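# Slide a square block flush against a flat board

## Task

Using pushes only, bring the square block against the board so that one full edge of the block touches a side or an end of the board along its whole length, with one block corner matching one board corner. Never clamp either piece between the fingers or raise it from the table, as either one fails the task. Tipping a piece over is allowed. At the end both pieces must lie flat on the table, in or close to their starting area, and not touch any other fixed object. The arrangement must stay in place without the robot holding it, and the gripper must be holding nothing. Open the gripper and move the arm away before ending the scene.

## Robot and tools

Robot: a single six-joint arm with a two-finger parallel gripper, seated on a base that may sit slightly tilted relative to the table. Joint order, used in every command row and every per-joint list in results: waist (joint_0), shoulder (joint_1), elbow (joint_2), wrist pitch (joint_3), wrist yaw (joint_4), wrist roll (joint_5). Follow this order only.

Scene frame: origin on the table top straight below the arm base, +z up, +y to the left when facing along +x. end_effector_position (metres) and end_effector_quat_wxyz give the hand pose in this frame; the printed position can be off, more so at long reach. That point lies between the finger pads, 3 to 4 cm behind the tips. In the gripper frame the fingers point along +x and close along y.

Command row: 7 numbers, each in [-1, 1]: six joint displacements, then the gripper opening. The joint numbers are relative offsets, scaled so 1.0 equals 0.9615 rad for waist, shoulder and elbow, 1.713 rad for wrist pitch, 1.767 rad for wrist yaw, 1.728 rad for wrist roll. The seventh number is an absolute opening: +1 fully open (pad gap 0.088 m), empty fingers close at about -0.80; values down to -1 do not close them further. Closing from fully open needs at least roughly 0.5 s.

Joint ranges (rad): waist -3.054 to 3.054, shoulder 0.000 to 3.142, elbow 0.000 to 2.356, wrist pitch -1.571 to 1.571, wrist yaw -1.571 to 1.571, wrist roll -3.142 to 3.142. A true end may differ by 0.010 rad. An action that would take a joint more than 0.010 rad outside its range (judged from that action's starting angles) is refused; if the first action of a call fails this, or any action is malformed, nothing in the call runs. Requests past a real end are clipped, and a 'joint sent to its limit' line may appear; its absence does not prove room remains.

Tools:
- execute_actions(actions): a list of actions; each action is a table of up to 15 rows, each row held for one 1/30 s step; a short table repeats its last row for the remaining steps of the 15. Offsets in every row of an action are measured from the joint angles when that action began (for the first action, the last reported angles), not from the previous row. An empty list just reports state and images.
- move(target, speed, blocking): target is one 7-number row; its offsets are from the Joint positions in the latest result that showed them. All joints travel proportionally so they finish together, usually giving a curved hand path, over 0.5 to 10 s (cut off at 10 s). speed is the top rate in rad/s of the joint with the longest way to go, 0.01 to 2, default 0.5. The opening is applied at the start. Paths ignore obstacles; faster motion and targets set deeper past contact mean harder impacts and pushes. blocking=false returns after 0.5 s while motion continues; until a result shows the move ended, other moves and actions are refused, so call wait or stop. The extra 'move:' line gives the ending (done, off_target, moving, held, fault...), limits=held or limits=none, and the joint furthest from target.
- wait(seconds): 0 to 10; the arm keeps its last command and a running move continues.
- stop(): brakes a running move; needs stopping distance. Fingers are not stopped.
- zoom_image(camera, region): region [x0, y0, x1, y1] in pixels of that camera's last image, top-left origin, at most 504 by 504. Cameras: cam_head_left, cam_head_right, cam_high, cam_low, cam_wrist, all 504x504.
- show_instructions(): shows the scene's reference pictures.
- read_manual(section): licence texts only; default "licences".
- finished_scene(scene): ends the current scene, given its number; irreversible. Replying without a tool call also ends things.

Motion limits: per control step, each joint target stays within a lead of its measured angle (0.211 rad for waist, shoulder, elbow; 0.213 wrist pitch; 0.267 wrist yaw; 0.228 wrist roll), and targets are scaled back if they would put the hand more than 70 mm from where it is. So big offsets need several actions; send what remains in the next action. Friction can leave joints short, especially at full reach, and tiny turns may not happen; check Joint positions after each motion. 'Joint targets' shows current drive goals; 'joint command not followed' means a clearance check altered them.

Result lines: Joint positions and Joint velocities (rad, rad/s, then finger gap in m); grip_measured (opening on the command scale, may be off by about 1 mm, reads narrower when squeezing); grip_effort_n (motor effort, negative closing, capped near 83 N); joint torques and external torque estimates (noisy, include friction). MOTOR HOT warns from 50 °C; at 95 °C an OVER-TEMPERATURE FAULT holds the arm and can eventually cut power.

Cautions: if a joint's contact torque hits its load limit (waist 17.8, shoulder 22, elbow 22, wrist pitch 5.8, wrist yaw 5.78, wrist roll 5.42 N m) the arm freezes 10 s and the rest of the call is dropped. Push the parts gently with the fingertips or the side of the closed or open hand; do not clamp or lift them. Avoid slams, hard shoves, knocking anything off the table, and leaving pieces resting on the robot. Loose objects may occasionally be nudged by outside disturbances. The simulation runs while you compose replies. Finish with the gripper open and the hand lifted clear.

Each tool is called after "Request:" as a command line: name --argument value for each argument, lists and objects as JSON in quotes; but a table of rows of numbers goes row by row, as --pt "numbers of a row", without its own name.

Reference images:

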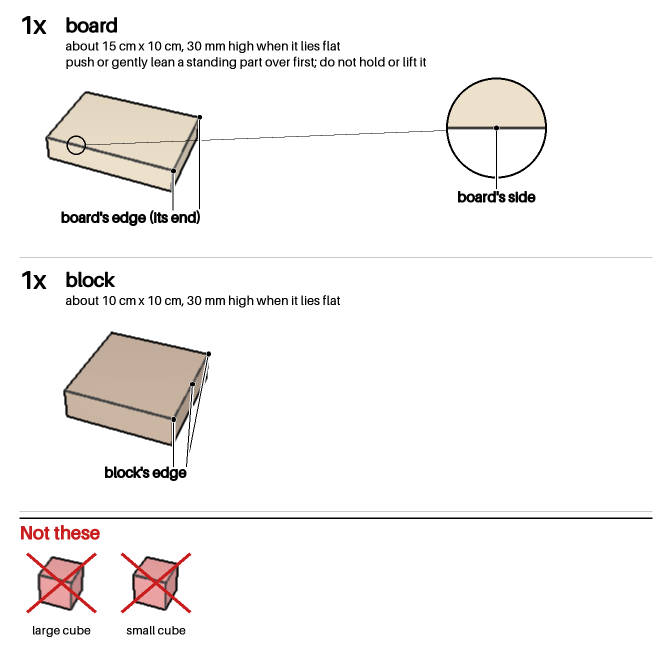

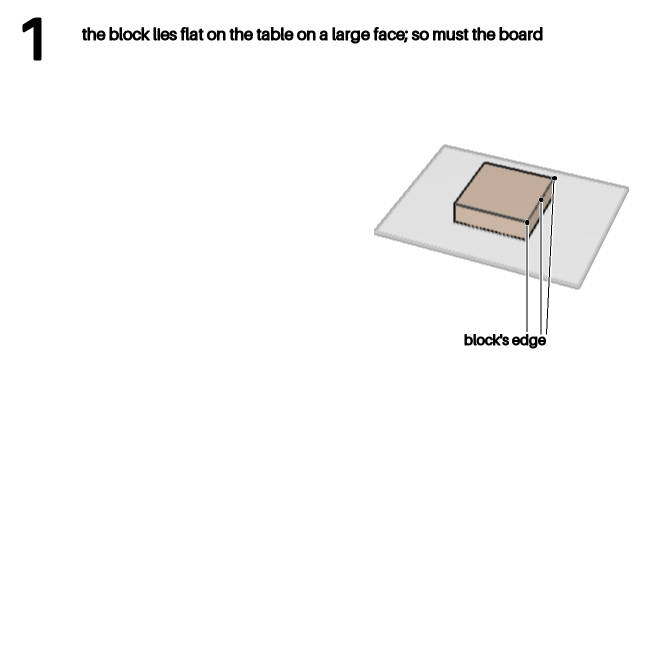

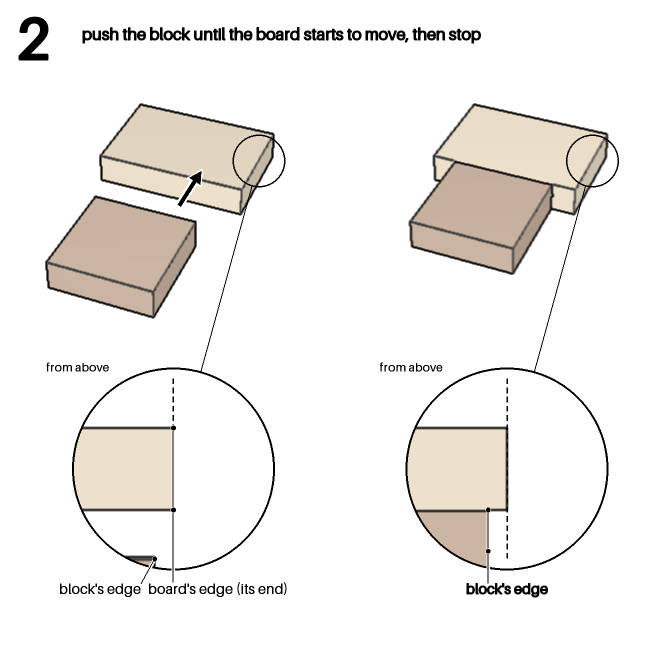

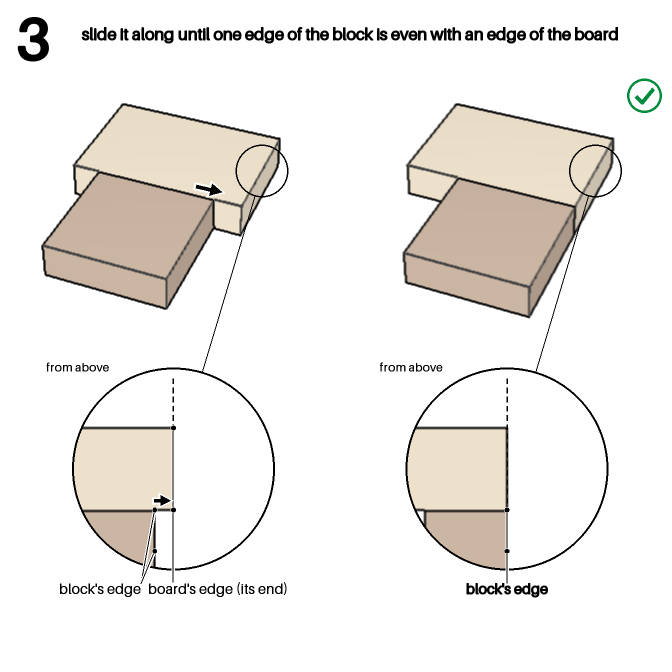

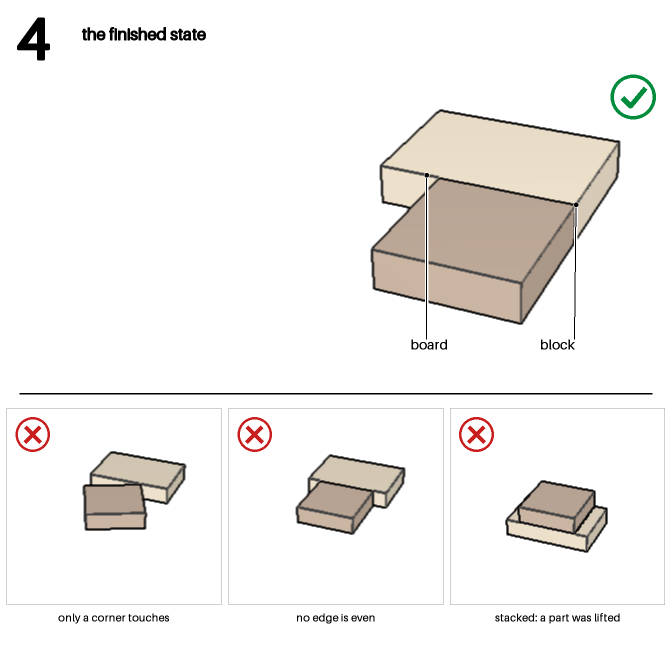

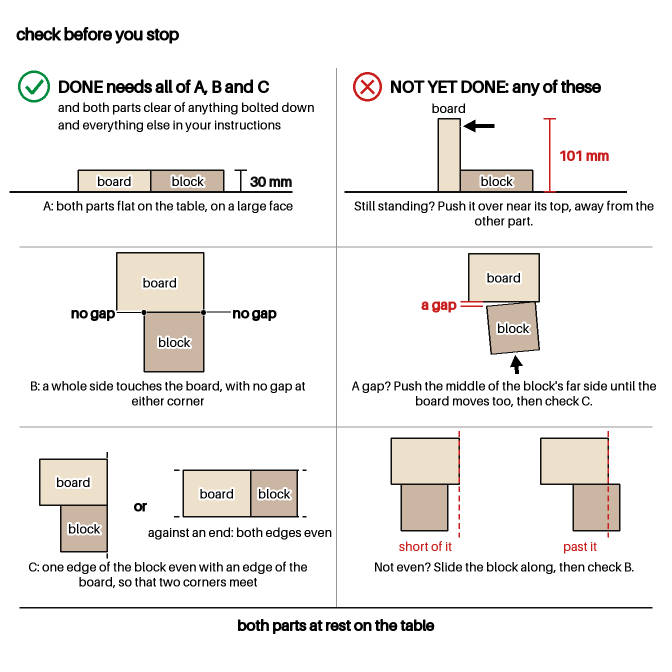

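## Session

Request:
execute_actions --actions '[]'

Scene clock: 0.00 s.
end_effector_position=(+0.2662, +0.0762, +0.2694) grip_measured=+0.856 grip_effort_n=n/a end_effector_quat_wxyz=(+0.878, -0.206, +0.418, -0.113) end_effector_velocity=(-0.002, -0.001, -0.001) end_effector_angular_velocity=(-0.013, +0.018, +0.015)
Joint names: [waist, shoulder, elbow, wrist pitch, wrist yaw, wrist roll]
Joint positions: [ 0.819  1.321  1.037 -0.946  0.725  0.351  0.081]
Joint velocities: [-0.002 -0.002 -0.002 -0.007 -0.007 -0.022 -0.   ]
Joint torques (N m, as the arm reports them, + toward a larger angle): no reading
External joint torques (N m, as the arm's controller estimates them; a push from outside toward a larger angle lowers the number): no reading
Motor temperatures (°C, as the motors report them): [27 25 28 25 27 25]
Heat: hottest elbow 28 °C (+0.0 °C/min).
Joint targets: [0.819 1.321 1.037 -0.946 0.725 0.351]

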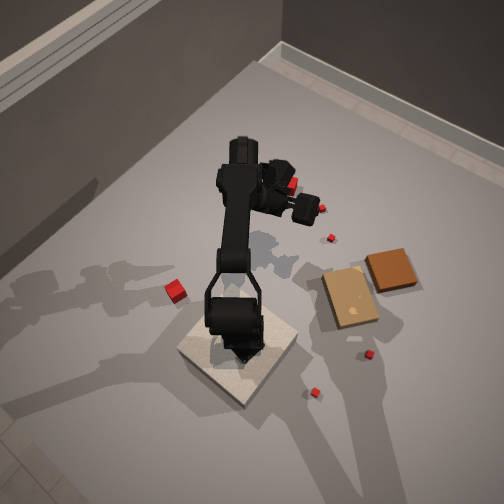

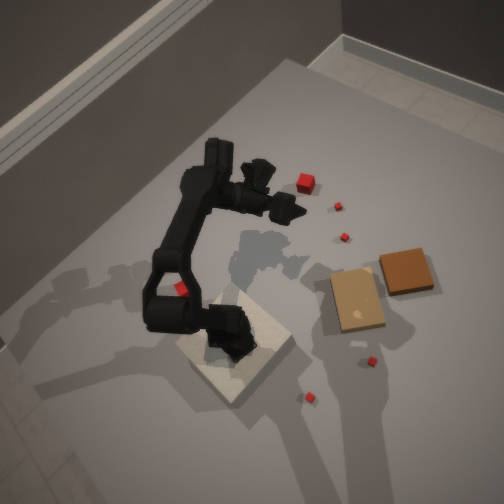

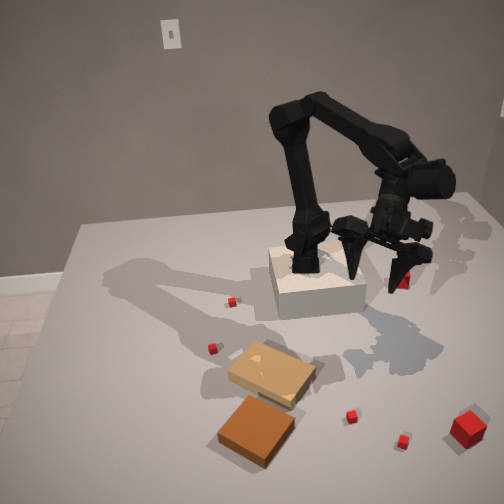

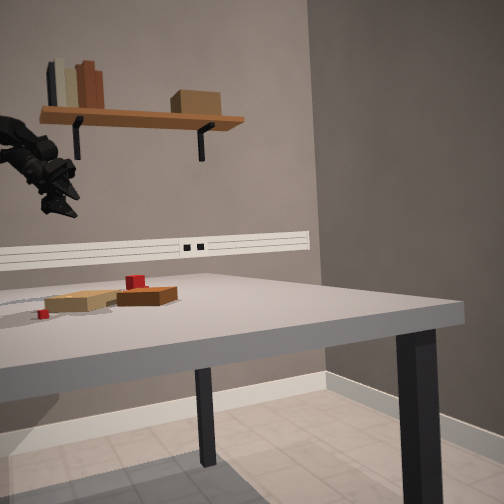

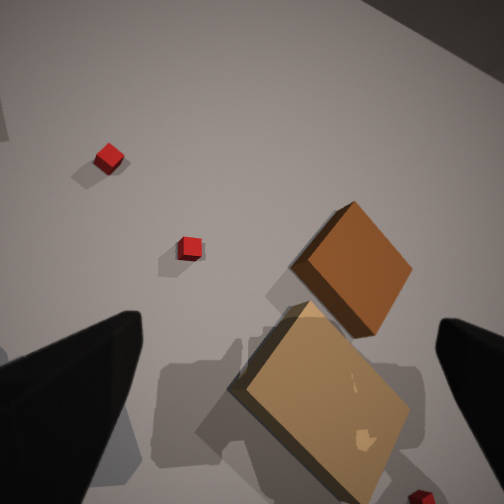

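Request:
zoom_image --camera "cam_head_left" --region '[300,230,440,350]'

Request:
zoom_image --camera "cam_high" --region '[190,320,350,480]'

Request:
move --target '[-1,0.4,0.2,-0.15,-0.41,-0.203,-1]' --speed 0.8

Region (300, 230, 440, 350) of cam_head_left's 504x504 image, scaled by 3.600, with more detail than that image has; it fills the top 432 rows of this view, and the rest is white.

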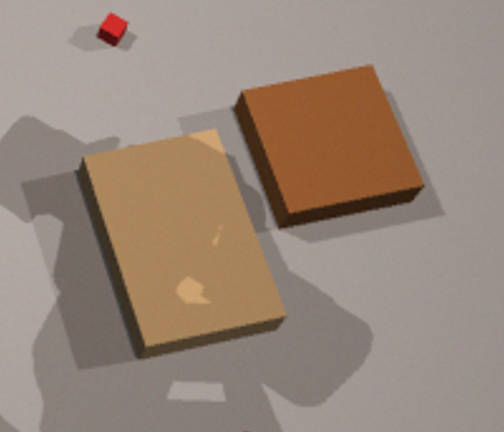

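Region (190, 320, 350, 480) of cam_high's 504x504 image, scaled by 3.150, with more detail than that image has.

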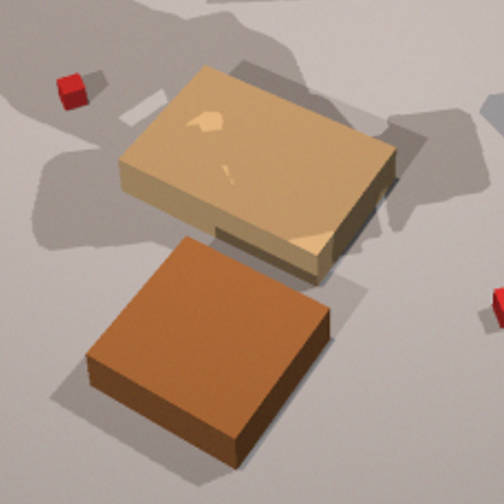

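Scene clock: 17.10 s.
end_effector_position=(+0.2575, -0.0885, +0.1785) grip_measured=-0.779 grip_effort_n=-83.5 end_effector_quat_wxyz=(+0.676, +0.126, +0.720, -0.100) end_effector_velocity=(-0.002, +0.001, -0.001) end_effector_angular_velocity=(+0.011, +0.009, +0.005)
Joint names: [waist, shoulder, elbow, wrist pitch, wrist yaw, wrist roll]
Joint positions: [-0.14   1.692  1.221 -1.201  0.003  0.003  0.001]
Joint velocities: [-0.002  0.002 -0.002 -0.007 -0.007 -0.007 -0.   ]
Joint torques (N m, as the arm reports them, + toward a larger angle): [ 0.06 -4.32  5.46  0.15 -0.13 -0.05]
External joint torques (N m, as the arm's controller estimates them; a push from outside toward a larger angle lowers the number): [-0.18  2.   -0.2  -0.06 -0.09 -0.05]
Motor temperatures (°C, as the motors report them): [27 26 31 26 27 25]
Heat: hottest elbow 31 °C (+10.5 °C/min).
Joint targets: [-0.143 1.705 1.229 -1.203 0.000 -0.000]
move: off_target; limits=none; farthest joint: the shoulder, 0.013 radians from its target (0.385 radians at the start)
camera_calibration (this result's frames):
cam_wrist: T_world_to_cam=[[-0.289752, -0.954386, -0.0720448, 0.011273], [-0.892607, 0.242296, 0.380192, 0.214928], [-0.345394, 0.174469, -0.922097, 0.349405], [0, 0, 0, 1]] pos_world=[0.315795, -0.102278, 0.241283]

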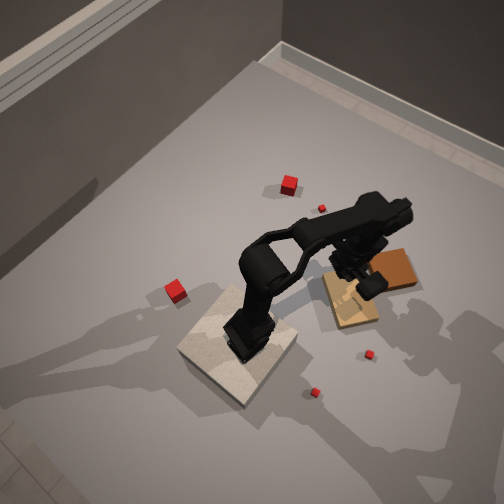

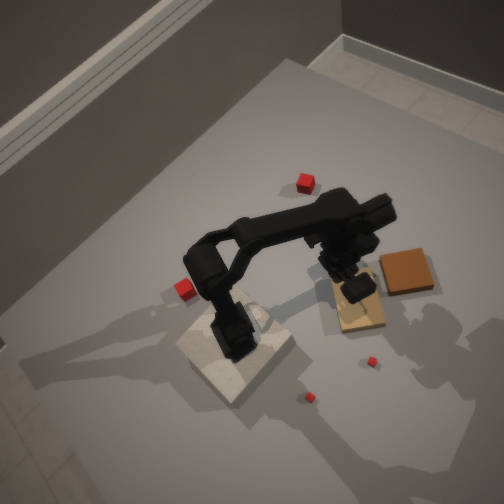

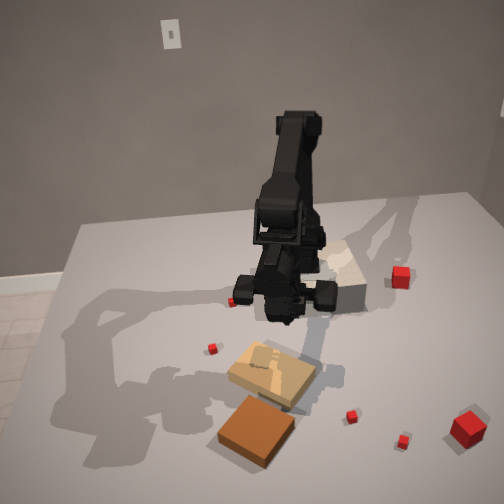

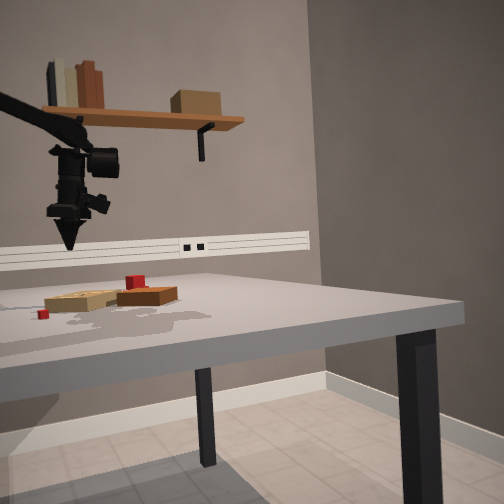

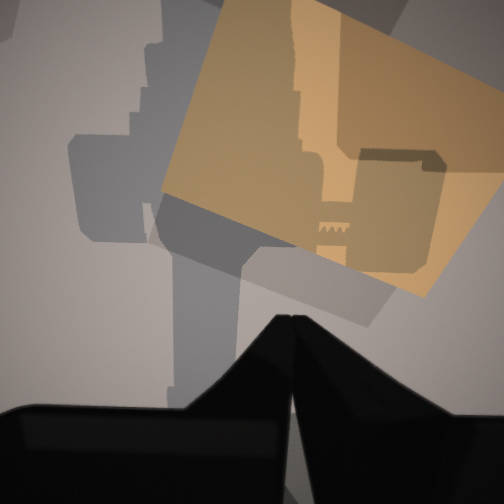

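Request:
move --target '[-0.52,0.074,-0.168,0.178,0,0.83,0.25]' --speed 1

Request:
move --target '[0,0.17,-0.125,0.165,0,0,0.25]' --speed 0.3

Scene clock: 46.27 s.
end_effector_position=(+0.1992, -0.2151, +0.1207) grip_measured=+0.248 grip_effort_n=14.7 end_effector_quat_wxyz=(+0.303, +0.652, +0.306, -0.624) end_effector_velocity=(+0.000, +0.003, +0.000) end_effector_angular_velocity=(+0.021, -0.011, -0.009)
Joint names: [waist, shoulder, elbow, wrist pitch, wrist yaw, wrist roll]
Joint positions: [-0.637  1.751  1.07  -0.898  0.002  1.434  0.051]
Joint velocities: [-0.002 -0.002 -0.002 -0.007 -0.022  0.007 -0.   ]
Joint torques (N m, as the arm reports them, + toward a larger angle): [ 0.13 -4.59  3.38  0.56  0.04  0.13]
External joint torques (N m, as the arm's controller estimates them; a push from outside toward a larger angle lowers the number): [-0.23  2.13 -2.02  0.26  0.02  0.13]
Motor temperatures (°C, as the motors report them): [27 28 34 26 27 25]
Heat: hottest elbow 34 °C (+7.8 °C/min).
Joint targets: [-0.640 1.764 1.060 -0.896 0.002 1.437]
move: off_target; limits=none; farthest joint: the shoulder, 0.012 radians from its target (0.070 radians at the start)
camera_calibration (this result's frames):
cam_wrist: T_world_to_cam=[[-0.793379, 0.605892, -0.0586921, 0.303796], [0.551029, 0.755805, 0.35373, 0.0416327], [0.258682, 0.248301, -0.933504, 0.195025], [0, 0, 0, 1]] pos_world=[0.167635, -0.263959, 0.18516]

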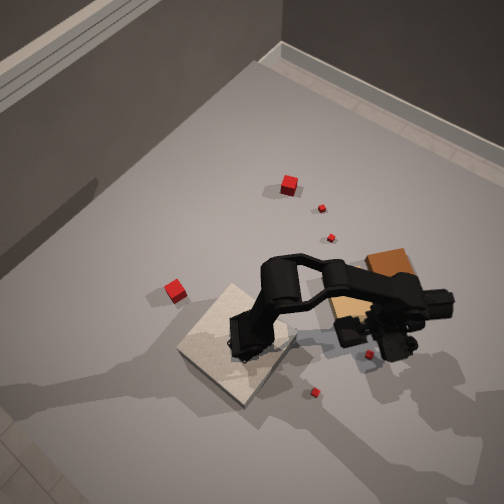

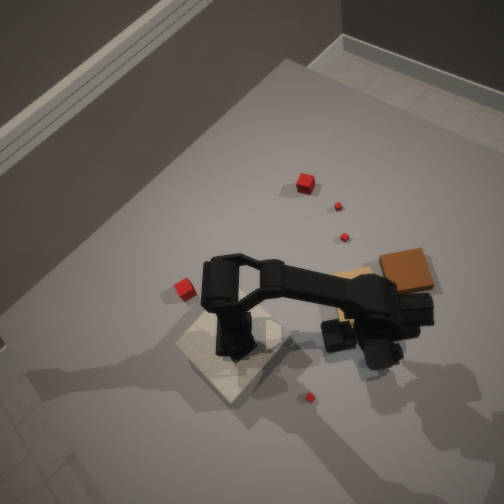

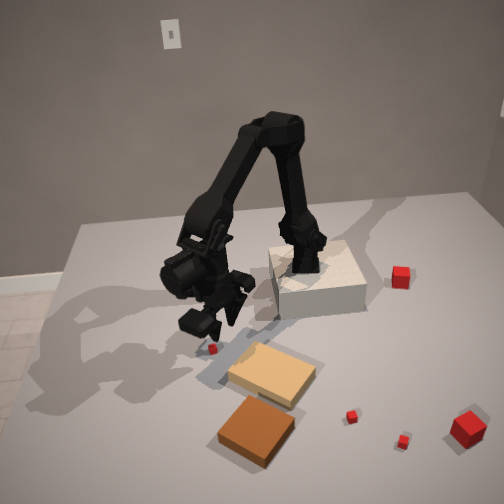

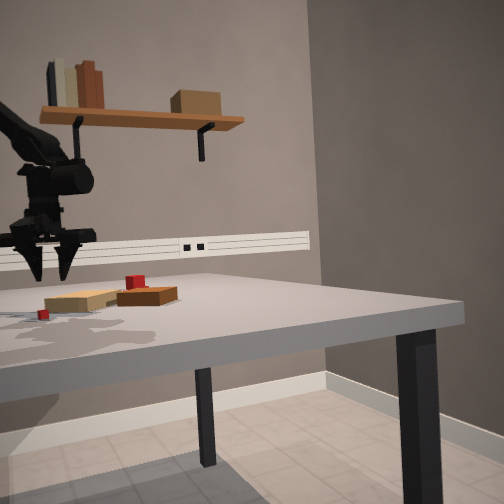

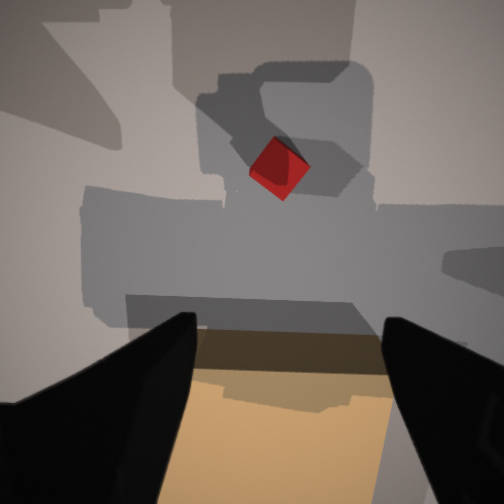

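Scene clock: 47.70 s.
end_effector_position=(+0.2066, -0.2190, +0.0554) grip_measured=+0.248 grip_effort_n=14.7 end_effector_quat_wxyz=(+0.309, +0.654, +0.300, -0.622) end_effector_velocity=(-0.001, +0.002, +0.000) end_effector_angular_velocity=(+0.010, -0.000, +0.005)
Joint names: [waist, shoulder, elbow, wrist pitch, wrist yaw, wrist roll]
Joint positions: [-0.637  1.901  0.959 -0.617  0.002  1.434  0.051]
Joint velocities: [-0.002 -0.002 -0.002 -0.007 -0.007 -0.007 -0.   ]
Joint torques (N m, as the arm reports them, + toward a larger angle): [ 0.39 -4.87  2.99  0.55  0.03  0.04]
External joint torques (N m, as the arm's controller estimates them; a push from outside toward a larger angle lowers the number): [ 0.06  2.24 -1.7   0.21  0.01  0.04]
Motor temperatures (°C, as the motors report them): [27 28 34 26 27 25]
Heat: hottest elbow 34 °C (+7.5 °C/min).
Joint targets: [-0.637 1.915 0.950 -0.615 0.002 1.434]
move: off_target; limits=none; farthest joint: the shoulder, 0.013 radians from its target (0.164 radians at the start)
camera_calibration (this result's frames):
cam_wrist: T_world_to_cam=[[-0.792036, 0.60559, -0.0770743, 0.308894], [0.547122, 0.760167, 0.350434, 0.065533], [0.270809, 0.235387, -0.933411, 0.127774], [0, 0, 0, 1]] pos_world=[0.174198, -0.266955, 0.120108]

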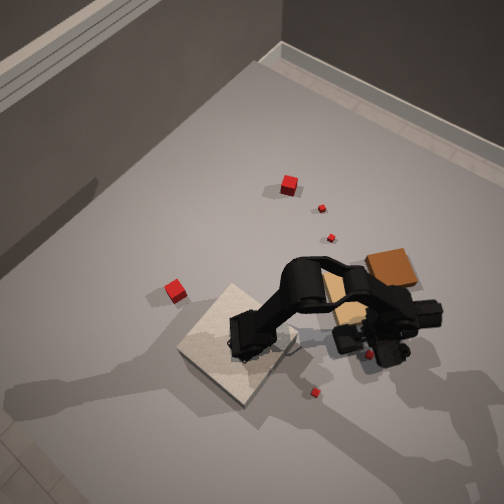

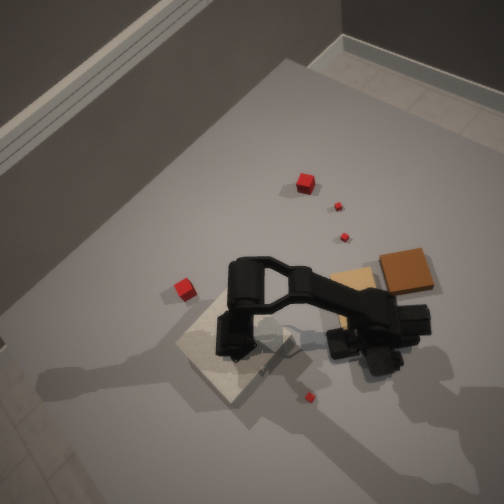

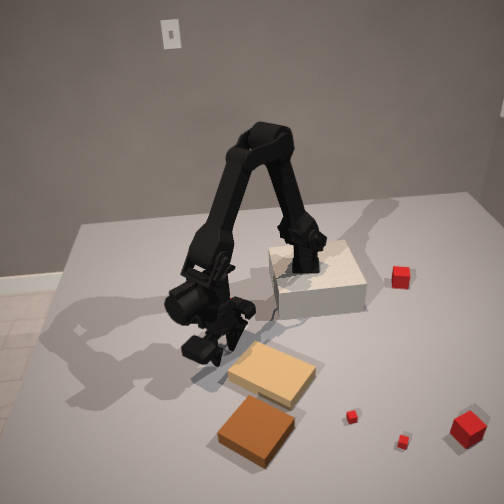

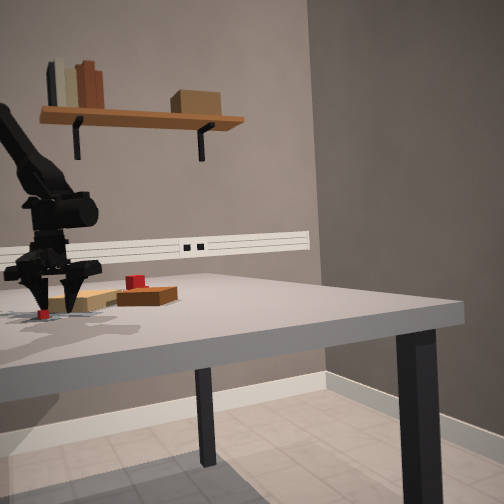

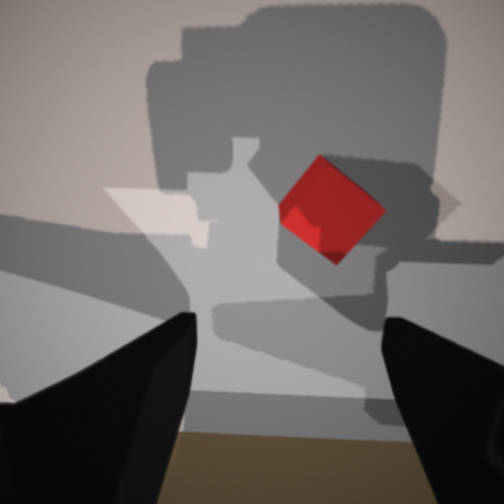

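Request:
move --target '[0,0,-0.04,0,0,0,0.25]' --speed 0.2

Request:
move --target '[0.14,0,0,0,0,0.078,0.25]' --speed 0.08

Request:
zoom_image --camera "cam_high" --region '[190,320,350,480]'

Request:
zoom_image --camera "cam_head_left" --region '[300,230,440,350]'

Scene clock: 55.80 s.
end_effector_position=(+0.2005, -0.2122, +0.0506) grip_measured=+0.248 grip_effort_n=14.7 end_effector_quat_wxyz=(+0.302, +0.652, +0.308, -0.624) end_effector_velocity=(+0.000, +0.003, +0.000) end_effector_angular_velocity=(+0.020, -0.011, +0.005)
Joint names: [waist, shoulder, elbow, wrist pitch, wrist yaw, wrist roll]
Joint positions: [-0.637  1.901  0.934 -0.616  0.002  1.434  0.051]
Joint velocities: [-0.002 -0.002 -0.002 -0.007 -0.022 -0.007 -0.   ]
Joint torques (N m, as the arm reports them, + toward a larger angle): [ 0.39 -5.98  2.38  0.32  0.03  0.04]
External joint torques (N m, as the arm's controller estimates them; a push from outside toward a larger angle lowers the number): [ 0.05  1.   -2.17  0.02  0.01  0.04]
Motor temperatures (°C, as the motors report them): [27 29 33 26 27 25]
Heat: hottest elbow 33 °C (+5.4 °C/min).
Joint targets: [-0.637 1.901 0.921 -0.617 0.002 1.434]
move: off_target; limits=none; farthest joint: the elbow, 0.014 radians from its target (0.038 radians at the start)
camera_calibration (this result's frames):
cam_wrist: T_world_to_cam=[[-0.793696, 0.60593, -0.0538119, 0.298747], [0.552074, 0.754641, 0.354586, 0.0630263], [0.255463, 0.251725, -0.933474, 0.129835], [0, 0, 0, 1]] pos_world=[0.169151, -0.261265, 0.114926]

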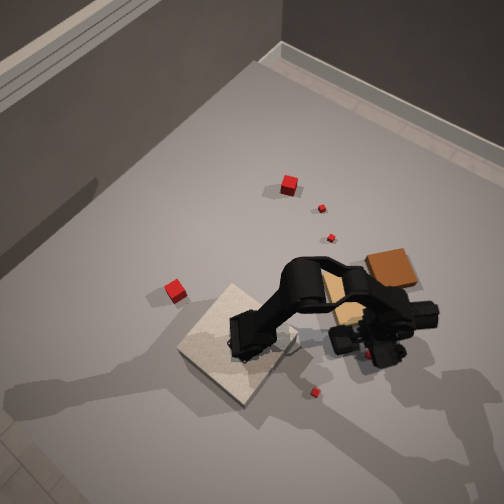

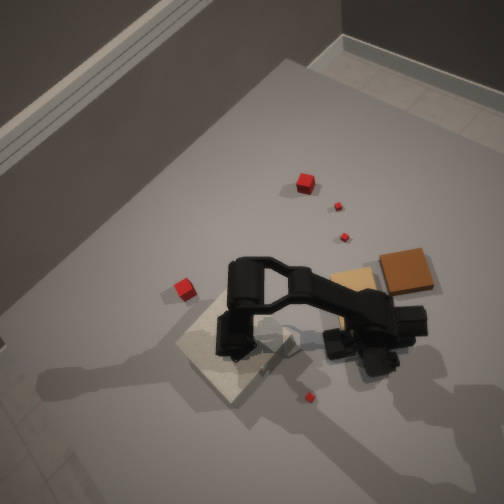

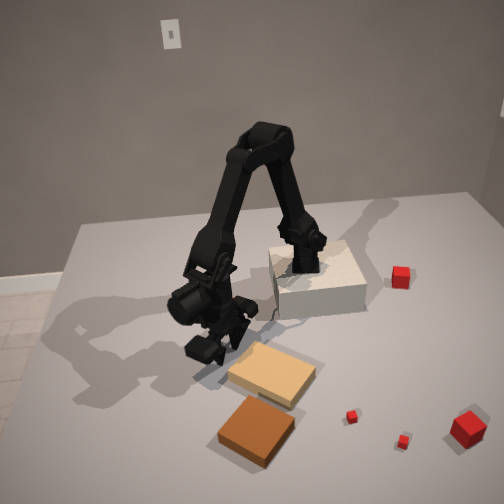

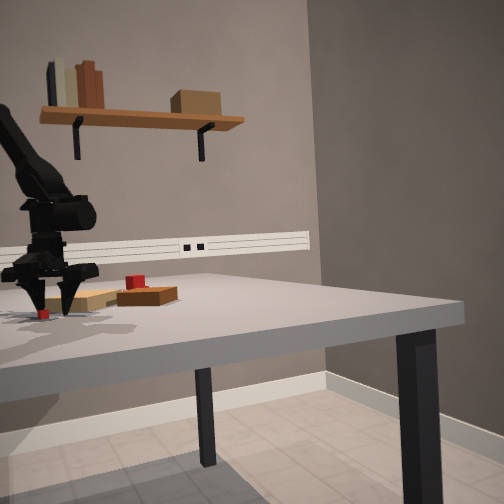

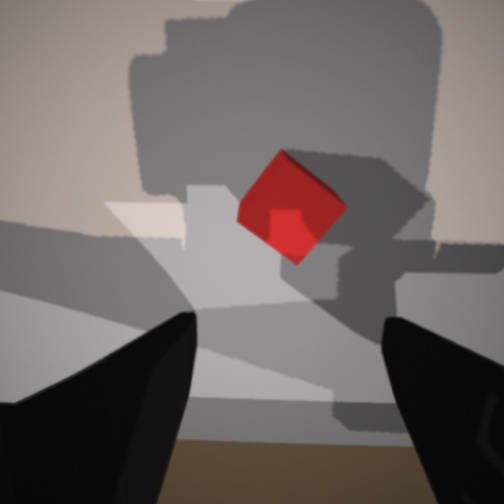

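Scene clock: 57.83 s.
end_effector_position=(+0.2259, -0.1851, +0.0521) grip_measured=+0.248 grip_effort_n=14.7 end_effector_quat_wxyz=(+0.302, +0.651, +0.306, -0.626) end_effector_velocity=(-0.001, +0.002, +0.000) end_effector_angular_velocity=(+0.010, +0.001, +0.005)
Joint names: [waist, shoulder, elbow, wrist pitch, wrist yaw, wrist roll]
Joint positions: [-0.508  1.901  0.934 -0.616  0.005  1.566  0.051]
Joint velocities: [-0.002 -0.002 -0.002 -0.007 -0.007 -0.007  0.   ]
Joint torques (N m, as the arm reports them, + toward a larger angle): [ 0.9  -5.99  3.7   0.4  -0.09  0.12]
External joint torques (N m, as the arm's controller estimates them; a push from outside toward a larger angle lowers the number): [ 0.62  0.96 -0.88  0.09 -0.12  0.13]
Motor temperatures (°C, as the motors report them): [27 29 33 26 27 25]
Heat: hottest elbow 33 °C (+5.2 °C/min).
Joint targets: [-0.503 1.901 0.934 -0.616 0.002 1.569]
move: done; limits=none; farthest joint: the waist, 0.006 radians from its target (0.135 radians at the start)
camera_calibration (this result's frames):
cam_wrist: T_world_to_cam=[[-0.792427, 0.607593, -0.0537616, 0.302622], [0.554853, 0.754633, 0.350238, 0.0275833], [0.253373, 0.247708, -0.935116, 0.117748], [0, 0, 0, 1]] pos_world=[0.194667, -0.233854, 0.116717]

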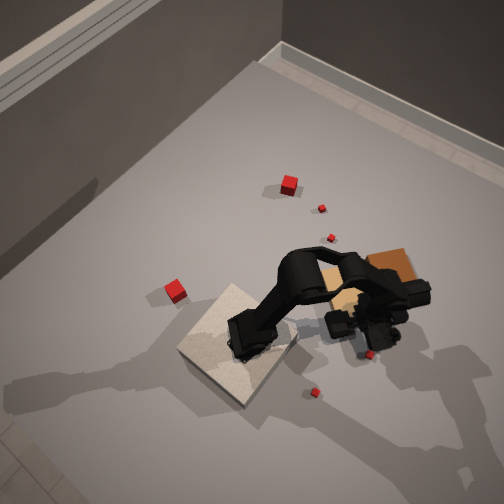

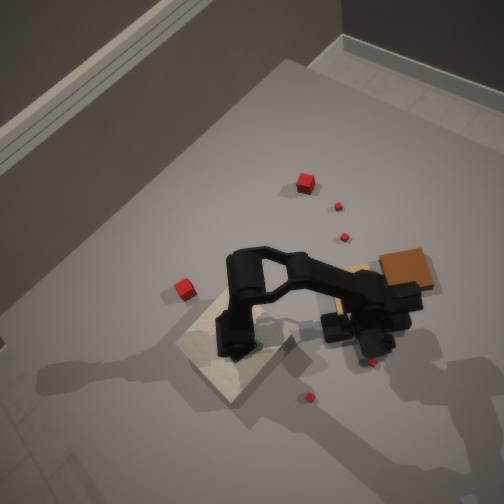

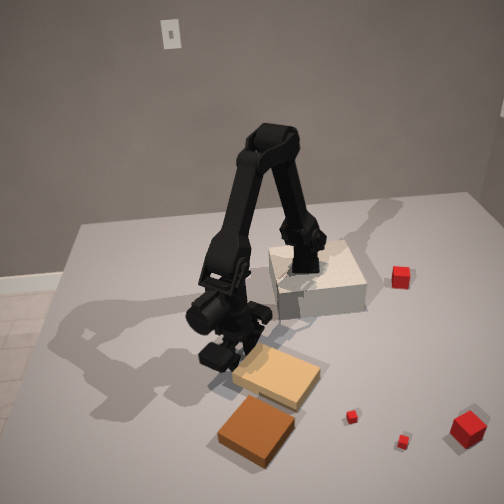

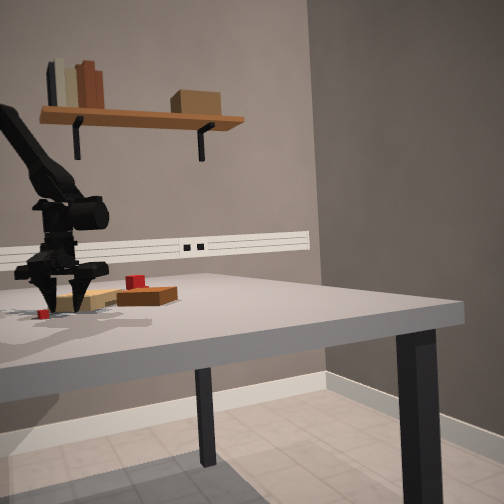

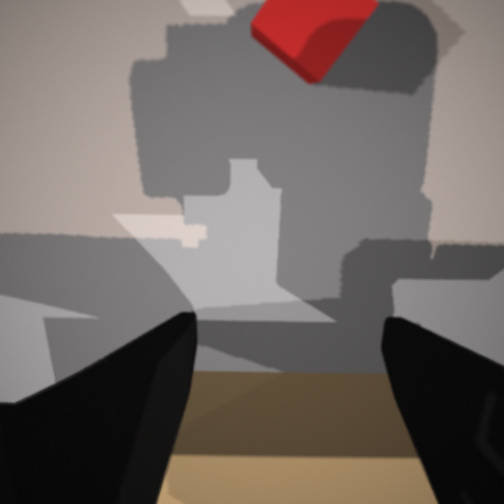

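Region (190, 320, 350, 480) of cam_high's 504x504 image, scaled by 3.150, with more detail than that image has.

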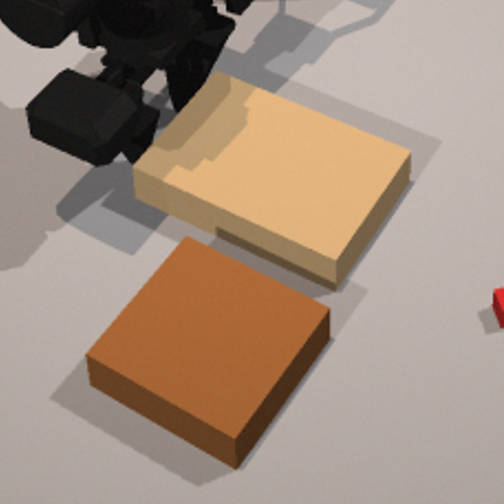

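Region (300, 230, 440, 350) of cam_head_left's 504x504 image, scaled by 3.600, with more detail than that image has; it fills the top 432 rows of this view, and the rest is white.

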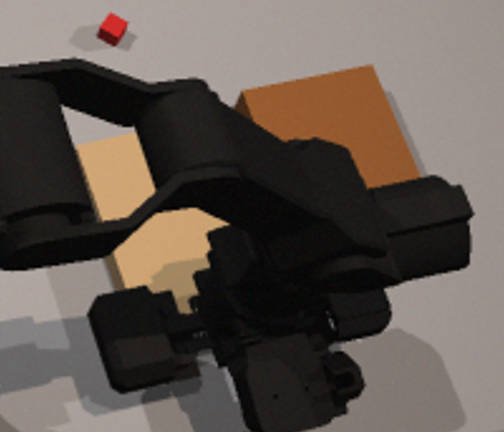

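Request:
move --target '[0.05,0,0,0,0,0.026,0.25]' --speed 0.06

Request:
zoom_image --camera "cam_high" --region '[190,320,350,480]'

Scene clock: 63.07 s.
end_effector_position=(+0.2333, -0.1758, +0.0525) grip_measured=+0.248 grip_effort_n=14.7 end_effector_quat_wxyz=(+0.303, +0.649, +0.306, -0.627) end_effector_velocity=(-0.000, +0.001, -0.001) end_effector_angular_velocity=(+0.004, -0.006, +0.005)
Joint names: [waist, shoulder, elbow, wrist pitch, wrist yaw, wrist roll]
Joint positions: [-0.465  1.901  0.934 -0.616  0.009  1.607  0.051]
Joint velocities: [-0.002 -0.002 -0.007  0.007 -0.007 -0.007 -0.   ]
Joint torques (N m, as the arm reports them, + toward a larger angle): [ 0.92 -5.99  3.7   0.41 -0.11  0.11]
External joint torques (N m, as the arm's controller estimates them; a push from outside toward a larger angle lowers the number): [ 0.58  0.95 -0.85  0.11 -0.15  0.11]
Motor temperatures (°C, as the motors report them): [27 30 33 26 27 25]
Heat: hottest elbow 33 °C (+4.1 °C/min).
Joint targets: [-0.460 1.901 0.934 -0.616 0.005 1.610]
move: done; limits=none; farthest joint: the waist, 0.005 radians from its target (0.048 radians at the start)
camera_calibration (this result's frames):
cam_wrist: T_world_to_cam=[[-0.793217, 0.606535, -0.0540521, 0.302846], [0.554874, 0.756503, 0.346149, 0.016848], [0.250842, 0.244579, -0.936621, 0.114135], [0, 0, 0, 1]] pos_world=[0.202244, -0.224347, 0.117439]

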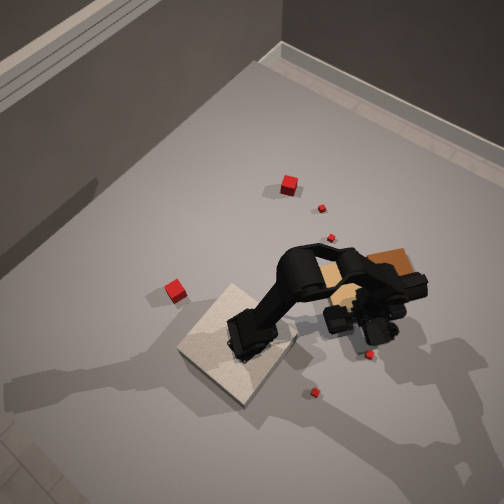

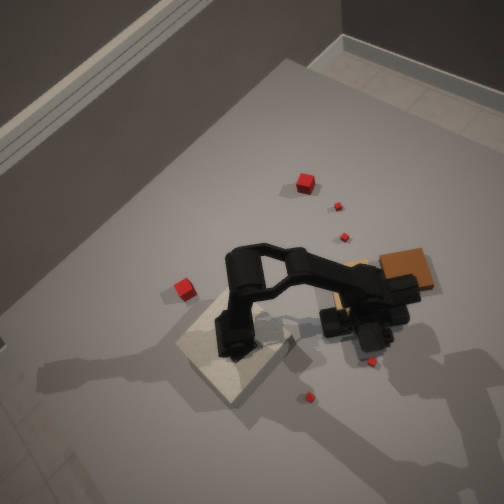

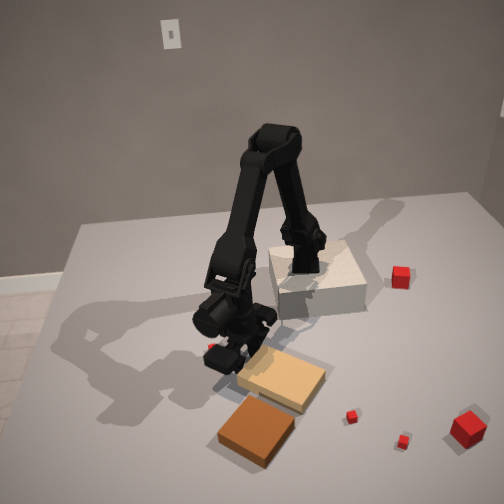

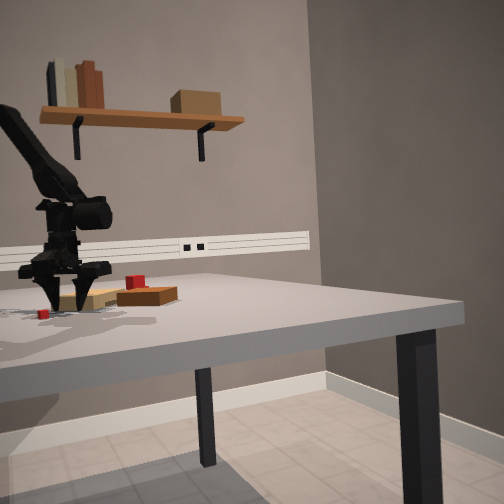

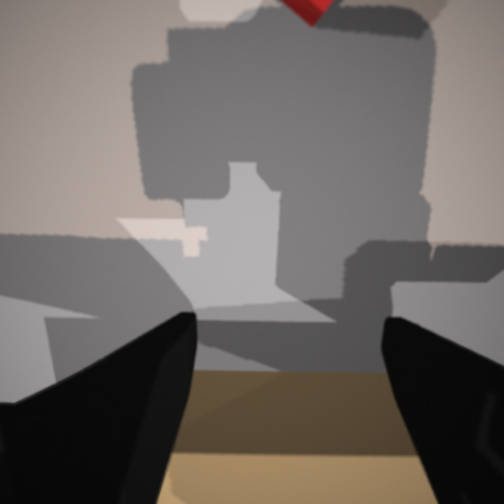

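Region (190, 320, 350, 480) of cam_high's 504x504 image, scaled by 3.150, with more detail than that image has.

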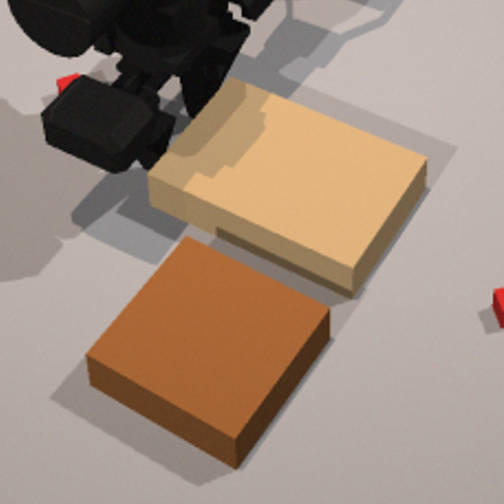

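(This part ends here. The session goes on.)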